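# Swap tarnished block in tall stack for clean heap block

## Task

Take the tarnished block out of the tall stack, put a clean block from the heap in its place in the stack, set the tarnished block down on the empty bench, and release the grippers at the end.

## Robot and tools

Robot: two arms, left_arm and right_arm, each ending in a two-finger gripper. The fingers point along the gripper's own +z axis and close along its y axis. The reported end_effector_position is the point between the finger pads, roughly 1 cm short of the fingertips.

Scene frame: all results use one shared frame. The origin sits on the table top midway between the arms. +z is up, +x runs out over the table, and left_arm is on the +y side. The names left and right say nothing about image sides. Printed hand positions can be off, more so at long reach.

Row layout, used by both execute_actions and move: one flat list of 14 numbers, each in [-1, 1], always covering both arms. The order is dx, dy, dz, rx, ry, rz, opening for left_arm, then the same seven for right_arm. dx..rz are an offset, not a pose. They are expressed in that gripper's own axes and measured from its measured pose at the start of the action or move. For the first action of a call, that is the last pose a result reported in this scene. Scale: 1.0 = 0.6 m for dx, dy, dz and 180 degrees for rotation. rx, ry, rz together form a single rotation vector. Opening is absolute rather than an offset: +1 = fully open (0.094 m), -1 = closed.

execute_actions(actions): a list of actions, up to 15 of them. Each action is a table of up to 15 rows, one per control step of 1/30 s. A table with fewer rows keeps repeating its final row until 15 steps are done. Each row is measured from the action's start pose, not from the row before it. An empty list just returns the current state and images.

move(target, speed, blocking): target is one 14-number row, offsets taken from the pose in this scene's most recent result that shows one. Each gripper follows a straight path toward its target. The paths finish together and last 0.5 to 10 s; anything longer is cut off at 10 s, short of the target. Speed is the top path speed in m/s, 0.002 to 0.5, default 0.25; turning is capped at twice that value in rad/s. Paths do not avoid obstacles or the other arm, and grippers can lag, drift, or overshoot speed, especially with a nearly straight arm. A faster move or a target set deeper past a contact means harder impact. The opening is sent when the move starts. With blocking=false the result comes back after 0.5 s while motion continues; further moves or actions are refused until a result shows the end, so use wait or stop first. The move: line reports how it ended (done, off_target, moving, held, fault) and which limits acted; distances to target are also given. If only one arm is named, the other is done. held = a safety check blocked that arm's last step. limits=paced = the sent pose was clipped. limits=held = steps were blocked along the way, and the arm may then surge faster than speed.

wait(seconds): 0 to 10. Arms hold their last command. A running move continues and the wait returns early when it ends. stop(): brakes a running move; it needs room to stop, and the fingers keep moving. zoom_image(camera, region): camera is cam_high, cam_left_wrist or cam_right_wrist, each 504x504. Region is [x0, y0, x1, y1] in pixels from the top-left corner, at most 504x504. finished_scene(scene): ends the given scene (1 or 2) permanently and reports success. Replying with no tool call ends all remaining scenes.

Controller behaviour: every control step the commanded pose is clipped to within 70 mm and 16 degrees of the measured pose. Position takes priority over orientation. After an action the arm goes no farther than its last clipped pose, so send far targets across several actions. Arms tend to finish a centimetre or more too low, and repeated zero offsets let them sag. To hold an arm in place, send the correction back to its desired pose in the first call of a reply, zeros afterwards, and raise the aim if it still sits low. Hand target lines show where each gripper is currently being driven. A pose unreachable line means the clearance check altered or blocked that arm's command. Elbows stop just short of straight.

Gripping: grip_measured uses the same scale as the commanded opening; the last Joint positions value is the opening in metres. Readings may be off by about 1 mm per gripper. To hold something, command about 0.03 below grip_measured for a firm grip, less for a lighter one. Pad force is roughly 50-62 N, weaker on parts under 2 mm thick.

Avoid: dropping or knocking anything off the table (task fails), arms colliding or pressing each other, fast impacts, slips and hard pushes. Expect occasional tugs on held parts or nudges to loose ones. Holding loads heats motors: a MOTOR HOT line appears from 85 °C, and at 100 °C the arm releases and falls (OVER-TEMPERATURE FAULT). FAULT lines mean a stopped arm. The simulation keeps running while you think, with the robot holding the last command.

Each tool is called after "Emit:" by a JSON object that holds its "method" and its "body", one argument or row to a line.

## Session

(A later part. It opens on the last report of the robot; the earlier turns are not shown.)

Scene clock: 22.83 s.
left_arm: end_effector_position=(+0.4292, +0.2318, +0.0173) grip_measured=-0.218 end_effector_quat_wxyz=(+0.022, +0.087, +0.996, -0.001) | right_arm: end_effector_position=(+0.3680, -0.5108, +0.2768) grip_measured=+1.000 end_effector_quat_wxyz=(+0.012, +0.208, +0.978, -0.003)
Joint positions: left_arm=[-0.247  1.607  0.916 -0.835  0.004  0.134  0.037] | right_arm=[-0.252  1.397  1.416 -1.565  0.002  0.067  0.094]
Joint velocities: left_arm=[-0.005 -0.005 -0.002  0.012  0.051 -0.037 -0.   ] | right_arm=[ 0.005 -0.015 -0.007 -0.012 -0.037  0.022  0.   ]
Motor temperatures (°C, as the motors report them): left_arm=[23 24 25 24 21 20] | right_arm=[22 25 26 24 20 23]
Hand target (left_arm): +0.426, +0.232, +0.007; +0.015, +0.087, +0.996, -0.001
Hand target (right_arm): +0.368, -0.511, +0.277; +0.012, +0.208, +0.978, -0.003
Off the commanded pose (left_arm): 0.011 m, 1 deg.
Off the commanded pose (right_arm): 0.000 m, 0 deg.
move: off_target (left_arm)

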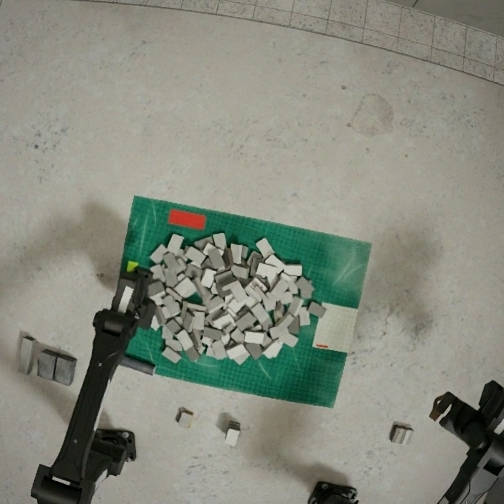

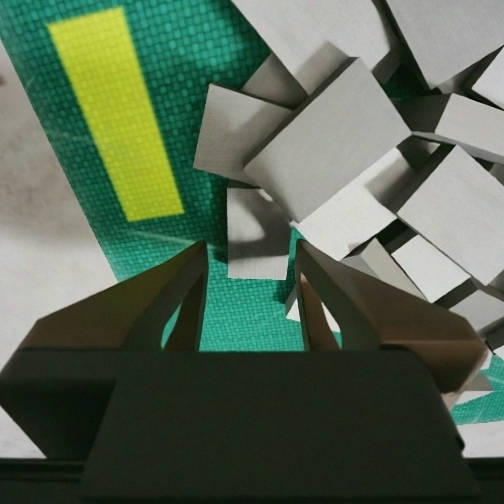

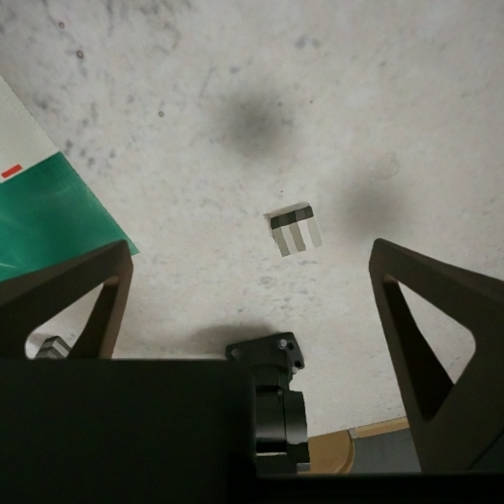

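Emit:
{"method": "move", "body": {
  "target": [-0.004,-0.01,0.038,0,0.012,0,-0.22,0,0,0,0,0,0,1],
  "speed": 0.03
}}

Emit:
{"method": "move", "body": {
  "target": [0,0,0,0,0,0,-0.52,0,0,0,0,0,0,1]
}}

Scene clock: 24.67 s.
left_arm: end_effector_position=(+0.4249, +0.2328, +0.0014) grip_measured=-0.218 end_effector_quat_wxyz=(+0.003, +0.085, +0.996, +0.000) | right_arm: end_effector_position=(+0.3680, -0.5108, +0.2768) grip_measured=+1.000 end_effector_quat_wxyz=(+0.012, +0.208, +0.978, -0.003)
Joint positions: left_arm=[-0.247  1.648  0.916 -0.832 -0.     0.129  0.037] | right_arm=[-0.252  1.397  1.416 -1.565  0.002  0.067  0.094]
Joint velocities: left_arm=[-0.005 -0.015  0.012 -0.022  0.022  0.007 -0.001] | right_arm=[-0.005 -0.015  0.017 -0.012 -0.037 -0.022  0.   ]
Motor temperatures (°C, as the motors report them): left_arm=[23 24 25 24 21 20] | right_arm=[22 25 26 24 20 23]
Hand target (left_arm): +0.431, +0.226, -0.005; +0.004, +0.087, +0.996, +0.000
Hand target (right_arm): +0.368, -0.511, +0.277; +0.012, +0.208, +0.978, -0.003
Off the commanded pose (left_arm): 0.012 m, 0 deg.
Off the commanded pose (right_arm): 0.000 m, 0 deg.
move: off_target (left_arm)

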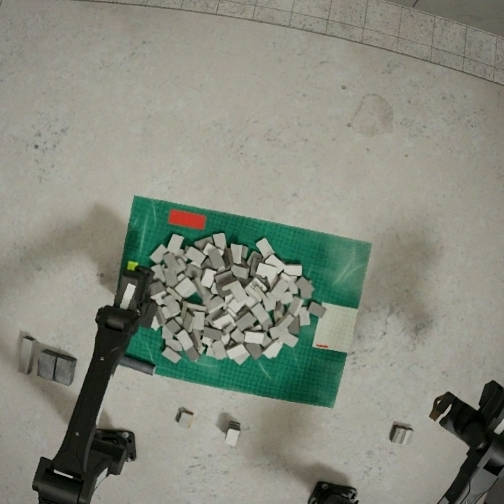

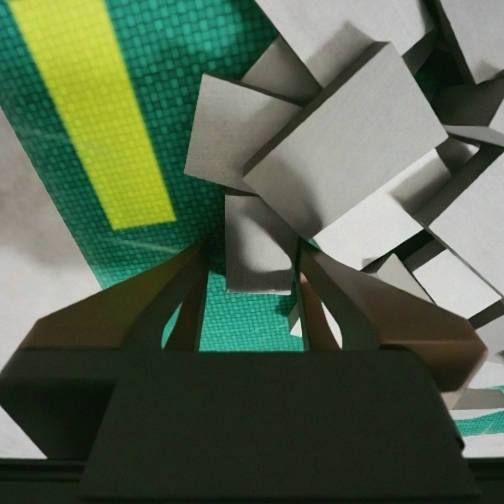

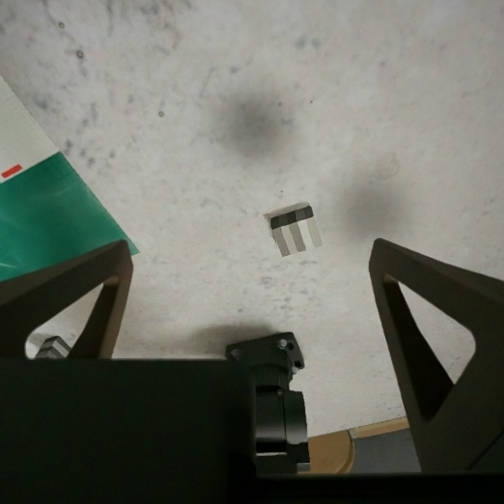

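Scene clock: 25.17 s.
left_arm: end_effector_position=(+0.4249, +0.2325, +0.0014) grip_measured=-0.456 end_effector_quat_wxyz=(+0.003, +0.085, +0.996, -0.000) | right_arm: end_effector_position=(+0.3680, -0.5108, +0.2768) grip_measured=+1.000 end_effector_quat_wxyz=(+0.012, +0.208, +0.978, -0.003)
Joint positions: left_arm=[-0.247  1.648  0.916 -0.832  0.001  0.129  0.026] | right_arm=[-0.252  1.397  1.416 -1.565  0.002  0.067  0.094]
Joint velocities: left_arm=[-0.015 -0.005 -0.017 -0.007 -0.066  0.007  0.   ] | right_arm=[ 0.015 -0.005  0.007  0.002 -0.066  0.081  0.   ]
Motor temperatures (°C, as the motors report them): left_arm=[23 24 25 24 21 20] | right_arm=[22 25 26 24 20 23]
Hand target (left_arm): +0.425, +0.233, +0.001; +0.003, +0.085, +0.996, +0.000
Hand target (right_arm): +0.368, -0.511, +0.277; +0.012, +0.208, +0.978, -0.003
Off the commanded pose (left_arm): 0.000 m, 0 deg.
Off the commanded pose (right_arm): 0.000 m, 0 deg.
move: done

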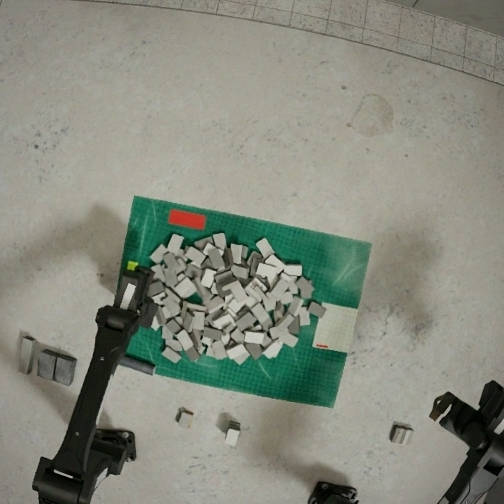

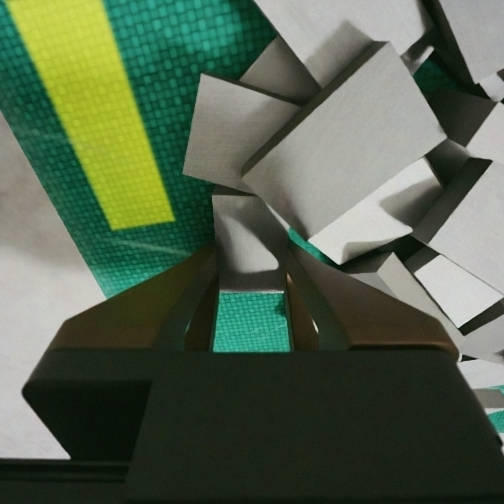

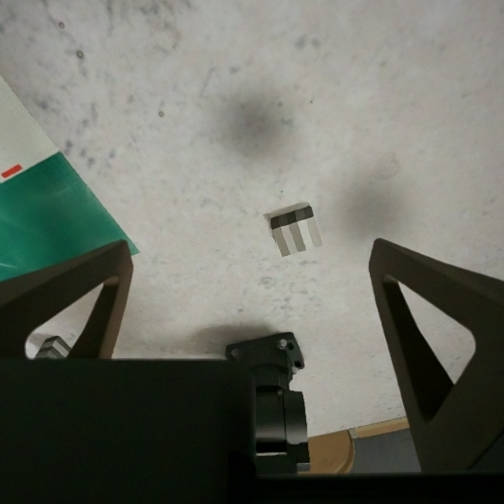

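Emit:
{"method": "move", "body": {
  "target": [0,0.01,-0.23,0,-0.02,-0.027,-0.52,0,0,0,0,0,0,1],
  "speed": 0.1
}}

Emit:
{"method": "move", "body": {
  "target": [0.39,-0.5,-0.03,0.012,0,0,-0.52,0,0,0,0,0,0,1],
  "speed": 0.25
}}

Scene clock: 27.10 s.
left_arm: end_effector_position=(+0.4001, +0.2331, +0.1065) grip_measured=-0.456 end_effector_quat_wxyz=(-0.005, +0.055, +0.998, -0.002) | right_arm: end_effector_position=(+0.3680, -0.5108, +0.2768) grip_measured=+1.000 end_effector_quat_wxyz=(+0.012, +0.208, +0.978, -0.003)
Joint positions: left_arm=[-0.247  1.431  0.991 -1.14   0.004  0.07   0.026] | right_arm=[-0.252  1.397  1.416 -1.565  0.002  0.067  0.094]
Joint velocities: left_arm=[-0.015 -0.005 -0.002  0.002 -0.051 -0.037  0.001] | right_arm=[-0.005 -0.015 -0.012 -0.017 -0.051  0.051  0.   ]
Motor temperatures (°C, as the motors report them): left_arm=[23 24 25 24 21 20] | right_arm=[22 25 27 24 20 23]
Hand target (left_arm): +0.423, +0.237, +0.138; +0.035, +0.042, +0.998, -0.003
Hand target (right_arm): +0.368, -0.511, +0.277; +0.012, +0.208, +0.978, -0.003
Off the commanded pose (left_arm): 0.042 m, 5 deg.
Off the commanded pose (right_arm): 0.000 m, 0 deg.
move: off_target (left_arm)

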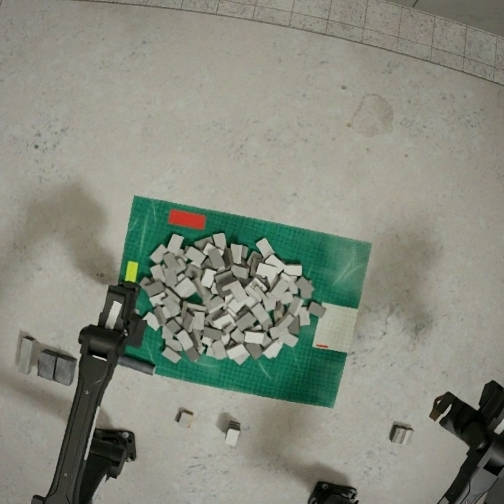

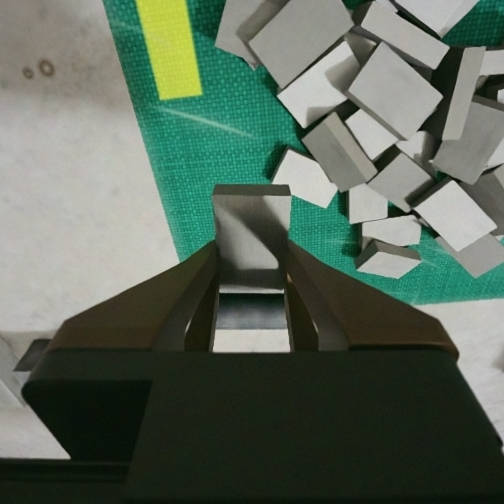

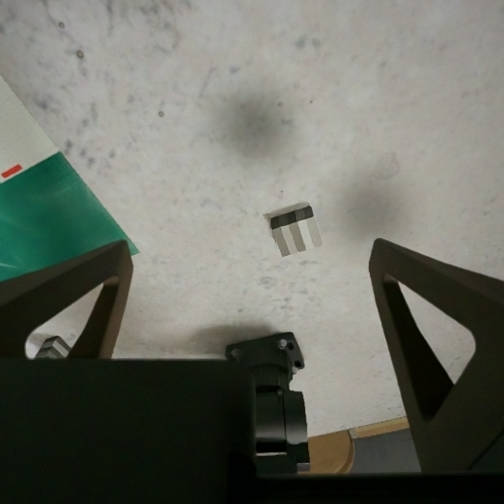

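Scene clock: 29.27 s.
left_arm: end_effector_position=(+0.1320, -0.0160, +0.1036) grip_measured=-0.456 end_effector_quat_wxyz=(-0.014, +0.060, +0.998, +0.014) | right_arm: end_effector_position=(+0.3680, -0.5108, +0.2768) grip_measured=+1.000 end_effector_quat_wxyz=(+0.012, +0.208, +0.978, -0.003)
Joint positions: left_arm=[-1.373  1.206  0.775 -1.179  0.012 -1.046  0.026] | right_arm=[-0.252  1.397  1.416 -1.565  0.002  0.067  0.094]
Joint velocities: left_arm=[-0.015  0.005 -0.007 -0.007 -0.007  0.037  0.   ] | right_arm=[-0.005  0.005 -0.012  0.002  0.081  0.037  0.   ]
Motor temperatures (°C, as the motors report them): left_arm=[23 24 25 24 21 20] | right_arm=[22 25 27 24 20 23]
Hand target (left_arm): +0.140, -0.037, +0.120; -0.002, +0.056, +0.998, -0.006
Hand target (right_arm): +0.368, -0.511, +0.277; +0.012, +0.208, +0.978, -0.003
Off the commanded pose (left_arm): 0.034 m, 4 deg.
Off the commanded pose (right_arm): 0.000 m, 0 deg.
move: off_target (left_arm)

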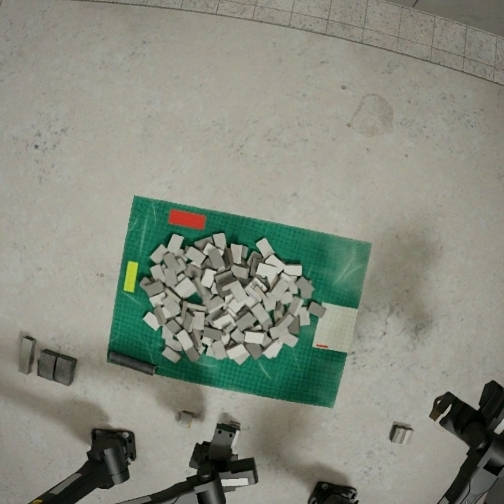

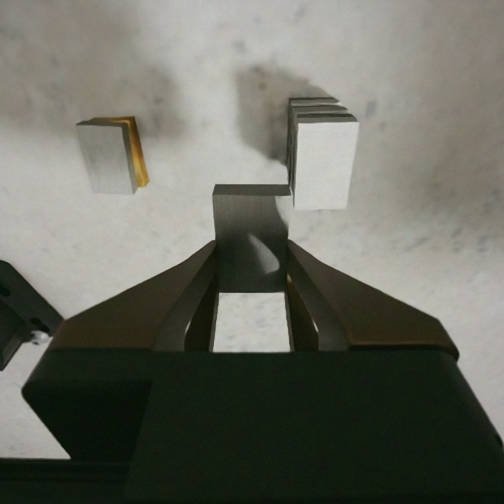

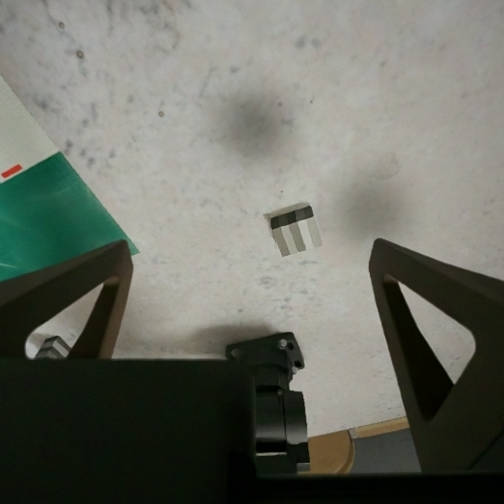

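Emit:
{"method": "move", "body": {
  "target": [-0.04,-0.11,-0.055,0.033,-0.017,-0.011,-0.52,0,0,0,0,0,0,1],
  "speed": 0.1
}}

Emit:
{"method": "move", "body": {
  "target": [0,0,0.06,0,0,0,-0.52,0,0,0,0,0,0,1],
  "speed": 0.05
}}

Scene clock: 30.60 s.
left_arm: end_effector_position=(+0.1434, -0.0570, +0.1165) grip_measured=-0.456 end_effector_quat_wxyz=(-0.001, +0.042, +0.999, -0.012) | right_arm: end_effector_position=(+0.3680, -0.5108, +0.2768) grip_measured=+1.000 end_effector_quat_wxyz=(+0.012, +0.208, +0.978, -0.003)
Joint positions: left_arm=[-1.39   1.267  0.864 -1.146  0.012 -1.1    0.026] | right_arm=[-0.252  1.397  1.416 -1.565  0.002  0.067  0.094]
Joint velocities: left_arm=[-0.015 -0.005 -0.007 -0.007  0.081 -0.007 -0.   ] | right_arm=[ 0.005  0.005 -0.012 -0.002  0.007  0.007  0.   ]
Motor temperatures (°C, as the motors report them): left_arm=[23 24 26 24 21 20] | right_arm=[22 25 27 24 20 23]
Hand target (left_arm): +0.149, -0.084, +0.135; +0.011, +0.043, +0.998, -0.039
Hand target (right_arm): +0.368, -0.511, +0.277; +0.012, +0.208, +0.978, -0.003
Off the commanded pose (left_arm): 0.034 m, 3 deg.
Off the commanded pose (right_arm): 0.000 m, 0 deg.
move: off_target (left_arm)

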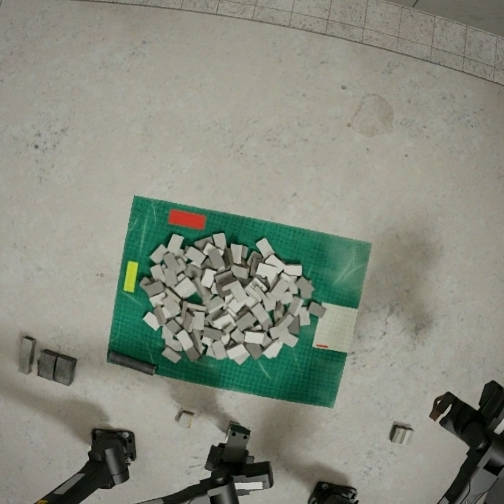

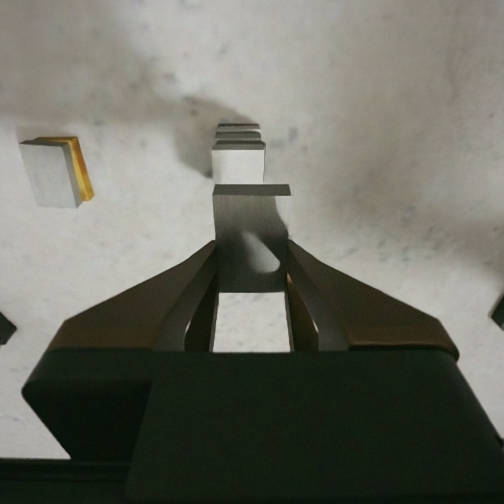

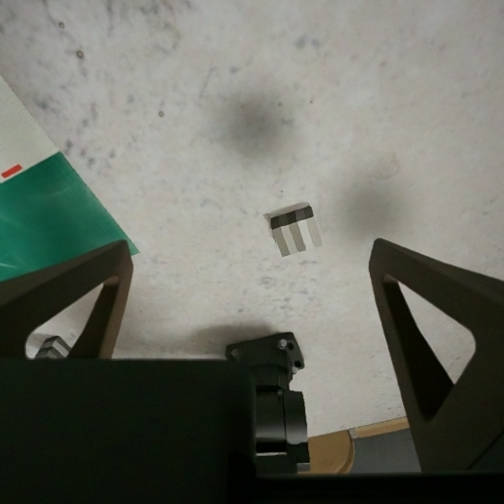

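Scene clock: 31.63 s.
left_arm: end_effector_position=(+0.1434, -0.0568, +0.0862) grip_measured=-0.456 end_effector_quat_wxyz=(+0.000, +0.042, +0.999, -0.014) | right_arm: end_effector_position=(+0.3680, -0.5108, +0.2768) grip_measured=+1.000 end_effector_quat_wxyz=(+0.012, +0.208, +0.978, -0.003)
Joint positions: left_arm=[-1.39   1.304  0.808 -1.049  0.012 -1.1    0.026] | right_arm=[-0.252  1.397  1.416 -1.565  0.002  0.067  0.094]
Joint velocities: left_arm=[-0.015 -0.015  0.002  0.007 -0.051  0.007  0.001] | right_arm=[ 0.005  0.005 -0.012 -0.012 -0.022 -0.037  0.   ]
Motor temperatures (°C, as the motors report them): left_arm=[23 24 26 24 21 20] | right_arm=[22 25 27 24 20 23]
Hand target (left_arm): +0.144, -0.057, +0.081; -0.001, +0.042, +0.999, -0.012
Hand target (right_arm): +0.368, -0.511, +0.277; +0.012, +0.208, +0.978, -0.003
Off the commanded pose (left_arm): 0.006 m, 0 deg.
Off the commanded pose (right_arm): 0.000 m, 0 deg.
move: done

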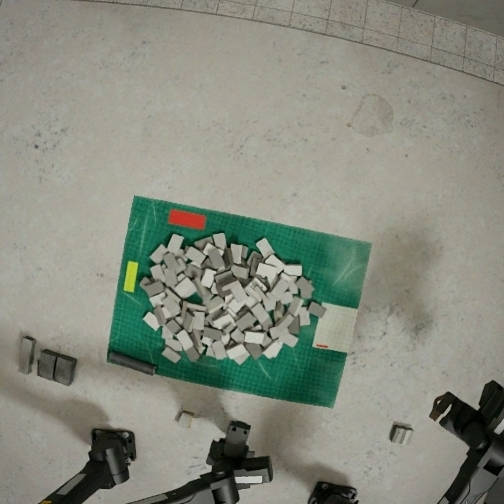

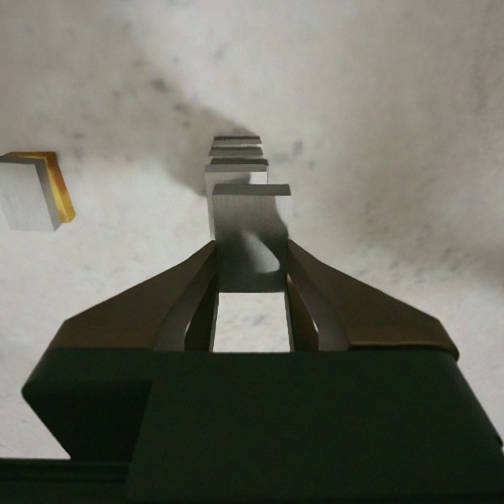

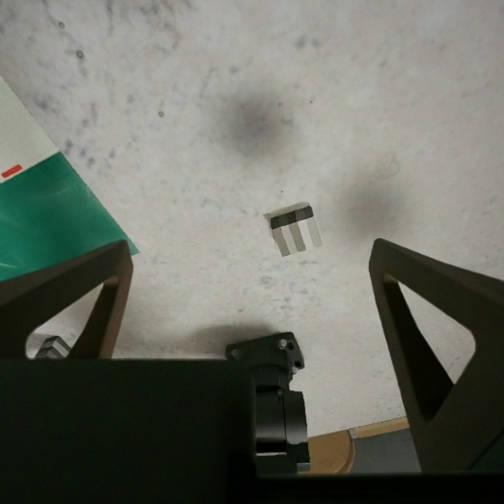

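Emit:
{"method": "move", "body": {
  "target": [0.014,0.01,0.032,-0.008,0,0,-0.52,0,0,0,0,0,0,1],
  "speed": 0.03
}}

Scene clock: 32.87 s.
left_arm: end_effector_position=(+0.1395, -0.0492, +0.0732) grip_measured=-0.456 end_effector_quat_wxyz=(+0.001, +0.040, +0.999, -0.006) | right_arm: end_effector_position=(+0.3680, -0.5108, +0.2768) grip_measured=+1.000 end_effector_quat_wxyz=(+0.012, +0.208, +0.978, -0.003)
Joint positions: left_arm=[-1.397  1.311  0.775 -1.024  0.003 -1.11   0.026] | right_arm=[-0.252  1.397  1.416 -1.565  0.002  0.067  0.094]
Joint velocities: left_arm=[ 0.005 -0.015 -0.007  0.017  0.022  0.007 -0.   ] | right_arm=[-0.005 -0.005 -0.017 -0.017  0.022  0.022  0.   ]
Motor temperatures (°C, as the motors report them): left_arm=[23 24 26 24 21 20] | right_arm=[22 25 27 24 20 23]
Hand target (left_arm): +0.136, -0.050, +0.067; +0.001, +0.042, +0.999, -0.001
Hand target (right_arm): +0.368, -0.511, +0.277; +0.012, +0.208, +0.978, -0.003
Off the commanded pose (left_arm): 0.008 m, 0 deg.
Off the commanded pose (right_arm): 0.000 m, 0 deg.
move: done

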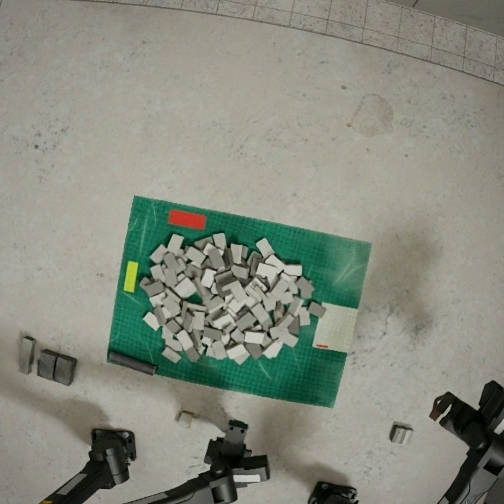

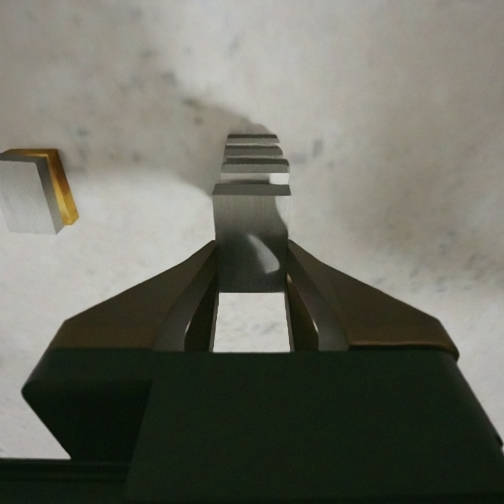

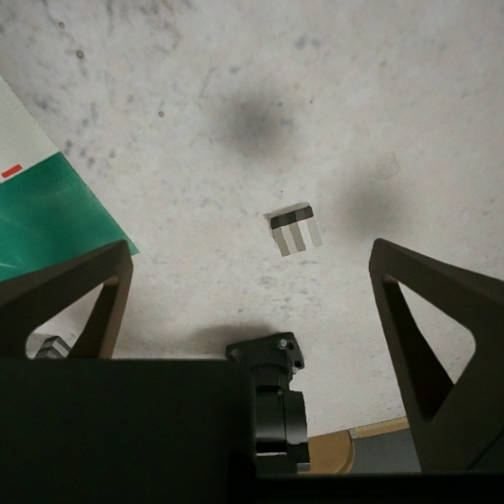

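Emit:
{"method": "move", "body": {
  "target": [0,-0.004,0.026,0,0,0,-0.52,0,0,0,0,0,0,1],
  "speed": 0.02
}}

Emit:
{"method": "move", "body": {
  "target": [0,0,0,0,0,0,0,0,0,0,0,0,0,1]
}}

Emit:
{"method": "move", "body": {
  "target": [-0.015,-0.036,-0.11,0.022,-0.008,0,0,0,0,0,0,0,0,1],
  "speed": 0.07
}}

Emit:
{"method": "move", "body": {
  "target": [-0.004,0.215,0.015,-0.008,0,0,0,0,0,0,0,0,0,1],
  "speed": 0.15
}}

Emit:
{"method": "move", "body": {
  "target": [0,0,0.09,0,0,0,0,0,0,0,0,0,0,1],
  "speed": 0.08
}}

Scene clock: 34.17 s.
left_arm: end_effector_position=(+0.1404, -0.0517, +0.0641) grip_measured=-0.456 end_effector_quat_wxyz=(+0.002, +0.040, +0.999, -0.009) | right_arm: end_effector_position=(+0.3680, -0.5108, +0.2768) grip_measured=+1.000 end_effector_quat_wxyz=(+0.012, +0.208, +0.978, -0.003)
Joint positions: left_arm=[-1.397  1.328  0.763 -0.987  0.003 -1.111  0.026] | right_arm=[-0.252  1.397  1.416 -1.565  0.002  0.067  0.094]
Joint velocities: left_arm=[-0.005  0.005 -0.002 -0.012 -0.022 -0.066 -0.001] | right_arm=[-0.005 -0.005 -0.002  0.017 -0.022 -0.081  0.   ]
Motor temperatures (°C, as the motors report them): left_arm=[23 24 26 24 21 20] | right_arm=[22 25 27 24 20 23]
Hand target (left_arm): +0.139, -0.052, +0.058; +0.001, +0.040, +0.999, -0.006
Hand target (right_arm): +0.368, -0.511, +0.277; +0.012, +0.208, +0.978, -0.003
Off the commanded pose (left_arm): 0.007 m, 0 deg.
Off the commanded pose (right_arm): 0.000 m, 0 deg.
move: done

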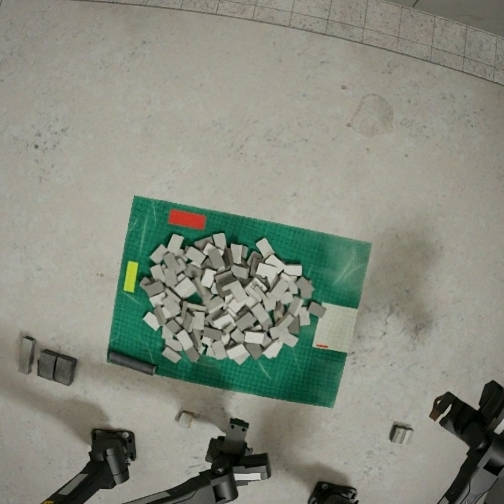

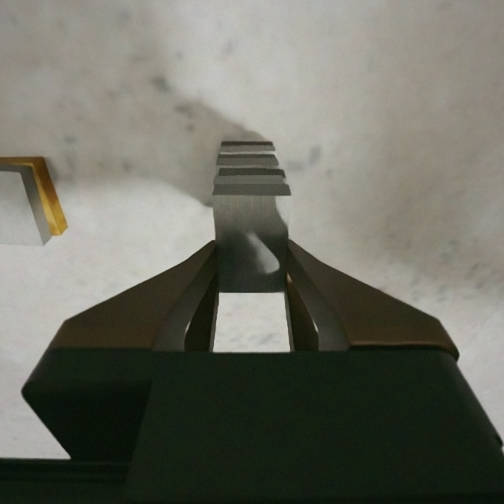

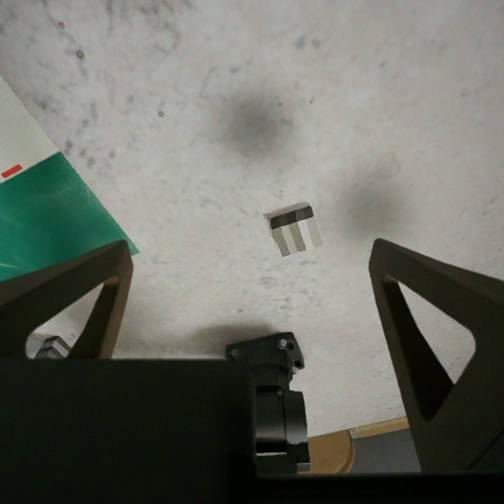

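Scene clock: 34.67 s.
left_arm: end_effector_position=(+0.1404, -0.0517, +0.0641) grip_measured=-0.002 end_effector_quat_wxyz=(+0.002, +0.040, +0.999, -0.009) | right_arm: end_effector_position=(+0.3680, -0.5108, +0.2768) grip_measured=+1.000 end_effector_quat_wxyz=(+0.012, +0.208, +0.978, -0.003)
Joint positions: left_arm=[-1.397  1.328  0.763 -0.987  0.003 -1.111  0.047] | right_arm=[-0.252  1.397  1.416 -1.565  0.002  0.067  0.094]
Joint velocities: left_arm=[-0.005 -0.015  0.002  0.022 -0.066 -0.022  0.   ] | right_arm=[-0.005 -0.005  0.012 -0.002 -0.022 -0.051  0.   ]
Motor temperatures (°C, as the motors report them): left_arm=[23 24 26 24 21 20] | right_arm=[22 25 27 24 20 23]
Hand target (left_arm): +0.140, -0.052, +0.064; +0.002, +0.040, +0.999, -0.009
Hand target (right_arm): +0.368, -0.511, +0.277; +0.012, +0.208, +0.978, -0.003
Off the commanded pose (left_arm): 0.000 m, 0 deg.
Off the commanded pose (right_arm): 0.000 m, 0 deg.
move: done

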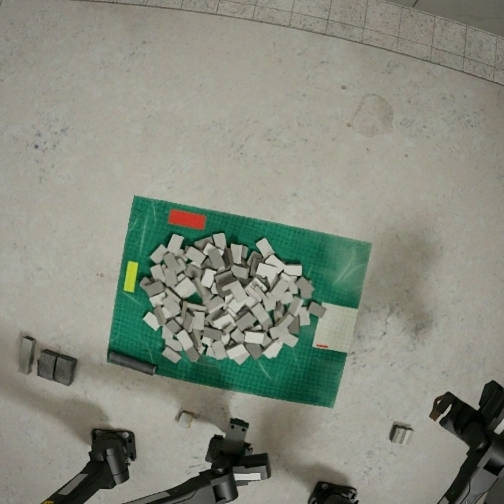

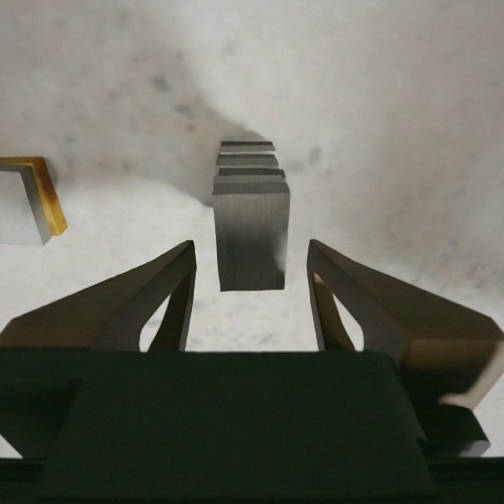

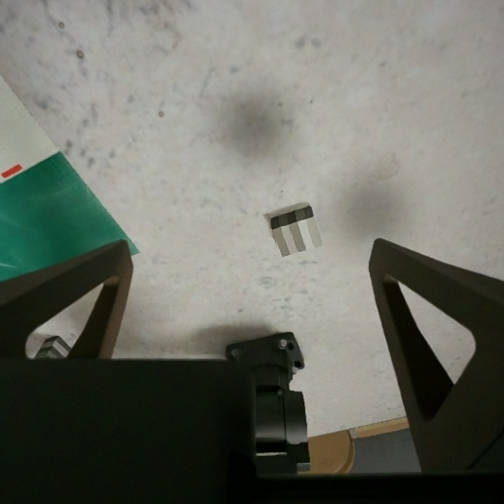

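Scene clock: 36.00 s.
left_arm: end_effector_position=(+0.1396, -0.0513, +0.1021) grip_measured=-0.002 end_effector_quat_wxyz=(+0.001, +0.040, +0.999, -0.012) | right_arm: end_effector_position=(+0.3680, -0.5108, +0.2768) grip_measured=+1.000 end_effector_quat_wxyz=(+0.012, +0.208, +0.978, -0.003)
Joint positions: left_arm=[-1.397  1.266  0.822 -1.104  0.007 -1.111  0.047] | right_arm=[-0.252  1.397  1.416 -1.565  0.002  0.067  0.094]
Joint velocities: left_arm=[-0.024 -0.015  0.002  0.012  0.037 -0.051 -0.002] | right_arm=[-0.015 -0.015  0.017 -0.002 -0.022  0.007  0.   ]
Motor temperatures (°C, as the motors report them): left_arm=[23 24 26 24 21 20] | right_arm=[22 25 27 24 20 23]
Hand target (left_arm): +0.147, -0.072, +0.130; +0.014, +0.040, +0.998, -0.044
Hand target (right_arm): +0.368, -0.511, +0.277; +0.012, +0.208, +0.978, -0.003
Off the commanded pose (left_arm): 0.036 m, 4 deg.
Off the commanded pose (right_arm): 0.000 m, 0 deg.
move: off_target (left_arm)

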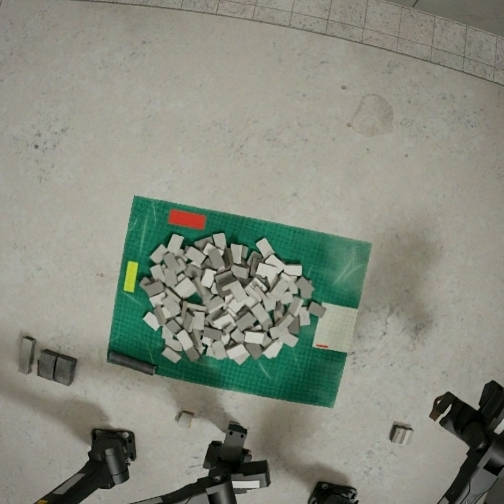

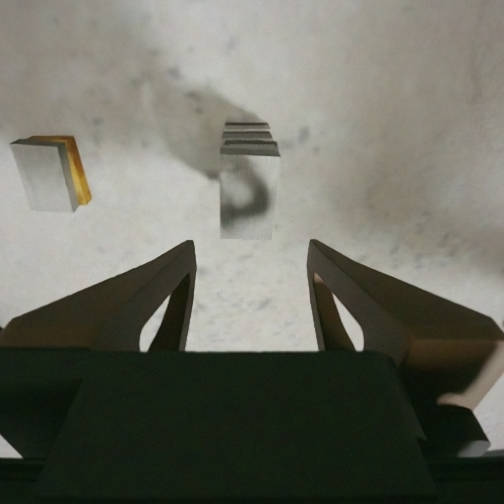

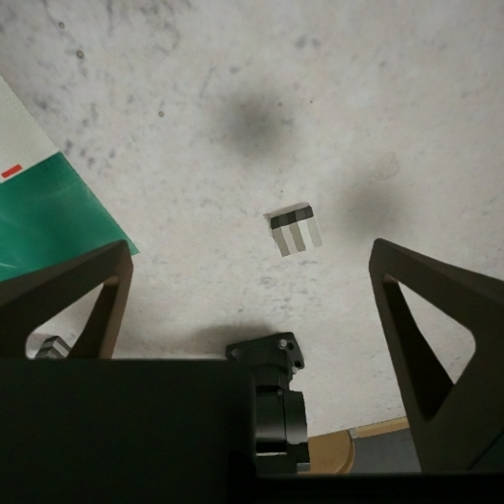

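Scene clock: 37.40 s.
left_arm: end_effector_position=(+0.1494, +0.0709, +0.0886) grip_measured=-0.002 end_effector_quat_wxyz=(-0.000, +0.039, +0.999, -0.003) | right_arm: end_effector_position=(+0.3680, -0.5108, +0.2768) grip_measured=+1.000 end_effector_quat_wxyz=(+0.012, +0.208, +0.978, -0.003)
Joint positions: left_arm=[-1.149  0.979  0.58  -1.168  0.004 -0.864  0.047] | right_arm=[-0.252  1.397  1.416 -1.565  0.002  0.067  0.094]
Joint velocities: left_arm=[ 0.005  0.005  0.002 -0.017 -0.051  0.095  0.001] | right_arm=[-0.005  0.005 -0.007 -0.012 -0.022 -0.007  0.   ]
Motor temperatures (°C, as the motors report them): left_arm=[23 24 26 24 21 20] | right_arm=[22 25 27 24 20 23]
Hand target (left_arm): +0.149, +0.076, +0.089; -0.001, +0.040, +0.999, -0.002
Hand target (right_arm): +0.368, -0.511, +0.277; +0.012, +0.208, +0.978, -0.003
Off the commanded pose (left_arm): 0.007 m, 1 deg.
Off the commanded pose (right_arm): 0.000 m, 0 deg.
move: done

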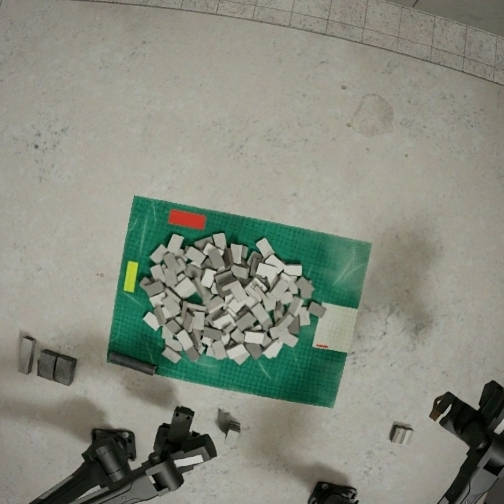

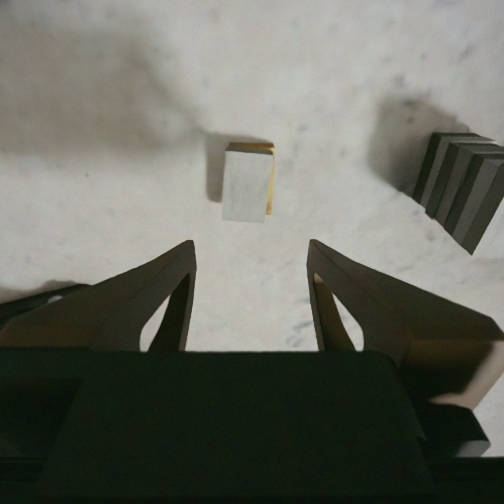

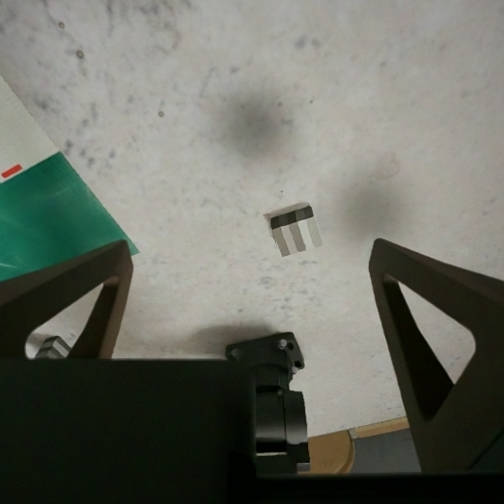

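Scene clock: 38.43 s.
left_arm: end_effector_position=(+0.1500, +0.0701, +0.0399) grip_measured=-0.002 end_effector_quat_wxyz=(+0.002, +0.039, +0.999, -0.006) | right_arm: end_effector_position=(+0.3680, -0.5108, +0.2768) grip_measured=+1.000 end_effector_quat_wxyz=(+0.012, +0.208, +0.978, -0.003)
Joint positions: left_arm=[-1.149  1.068  0.488 -0.979  0.004 -0.864  0.047] | right_arm=[-0.252  1.397  1.416 -1.565  0.002  0.067  0.094]
Joint velocities: left_arm=[-0.015 -0.015  0.002 -0.002 -0.022 -0.066  0.   ] | right_arm=[ 0.005  0.005 -0.007 -0.002 -0.037 -0.022  0.   ]
Motor temperatures (°C, as the motors report them): left_arm=[23 24 26 24 21 20] | right_arm=[22 25 27 24 20 23]
Hand target (left_arm): +0.149, +0.071, +0.035; -0.000, +0.039, +0.999, -0.003
Hand target (right_arm): +0.368, -0.511, +0.277; +0.012, +0.208, +0.978, -0.003
Off the commanded pose (left_arm): 0.005 m, 0 deg.
Off the commanded pose (right_arm): 0.000 m, 0 deg.
move: done

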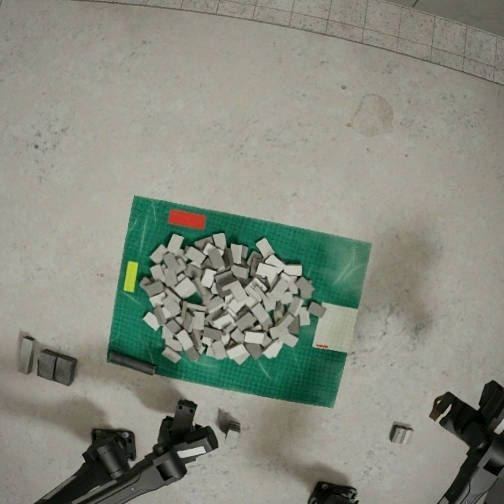

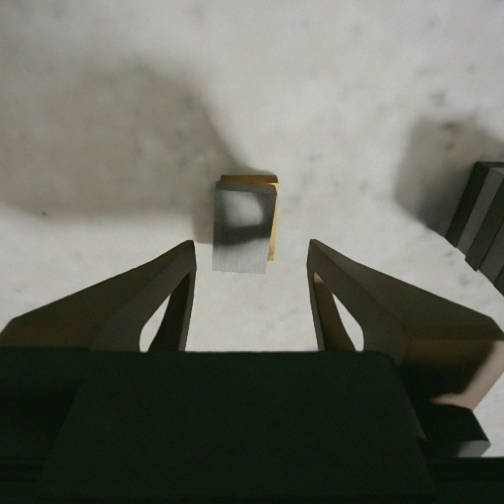

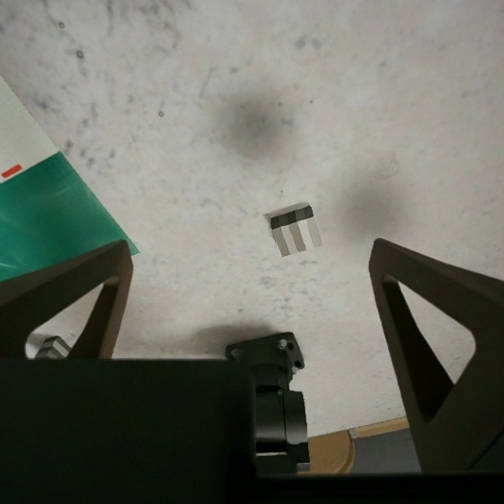

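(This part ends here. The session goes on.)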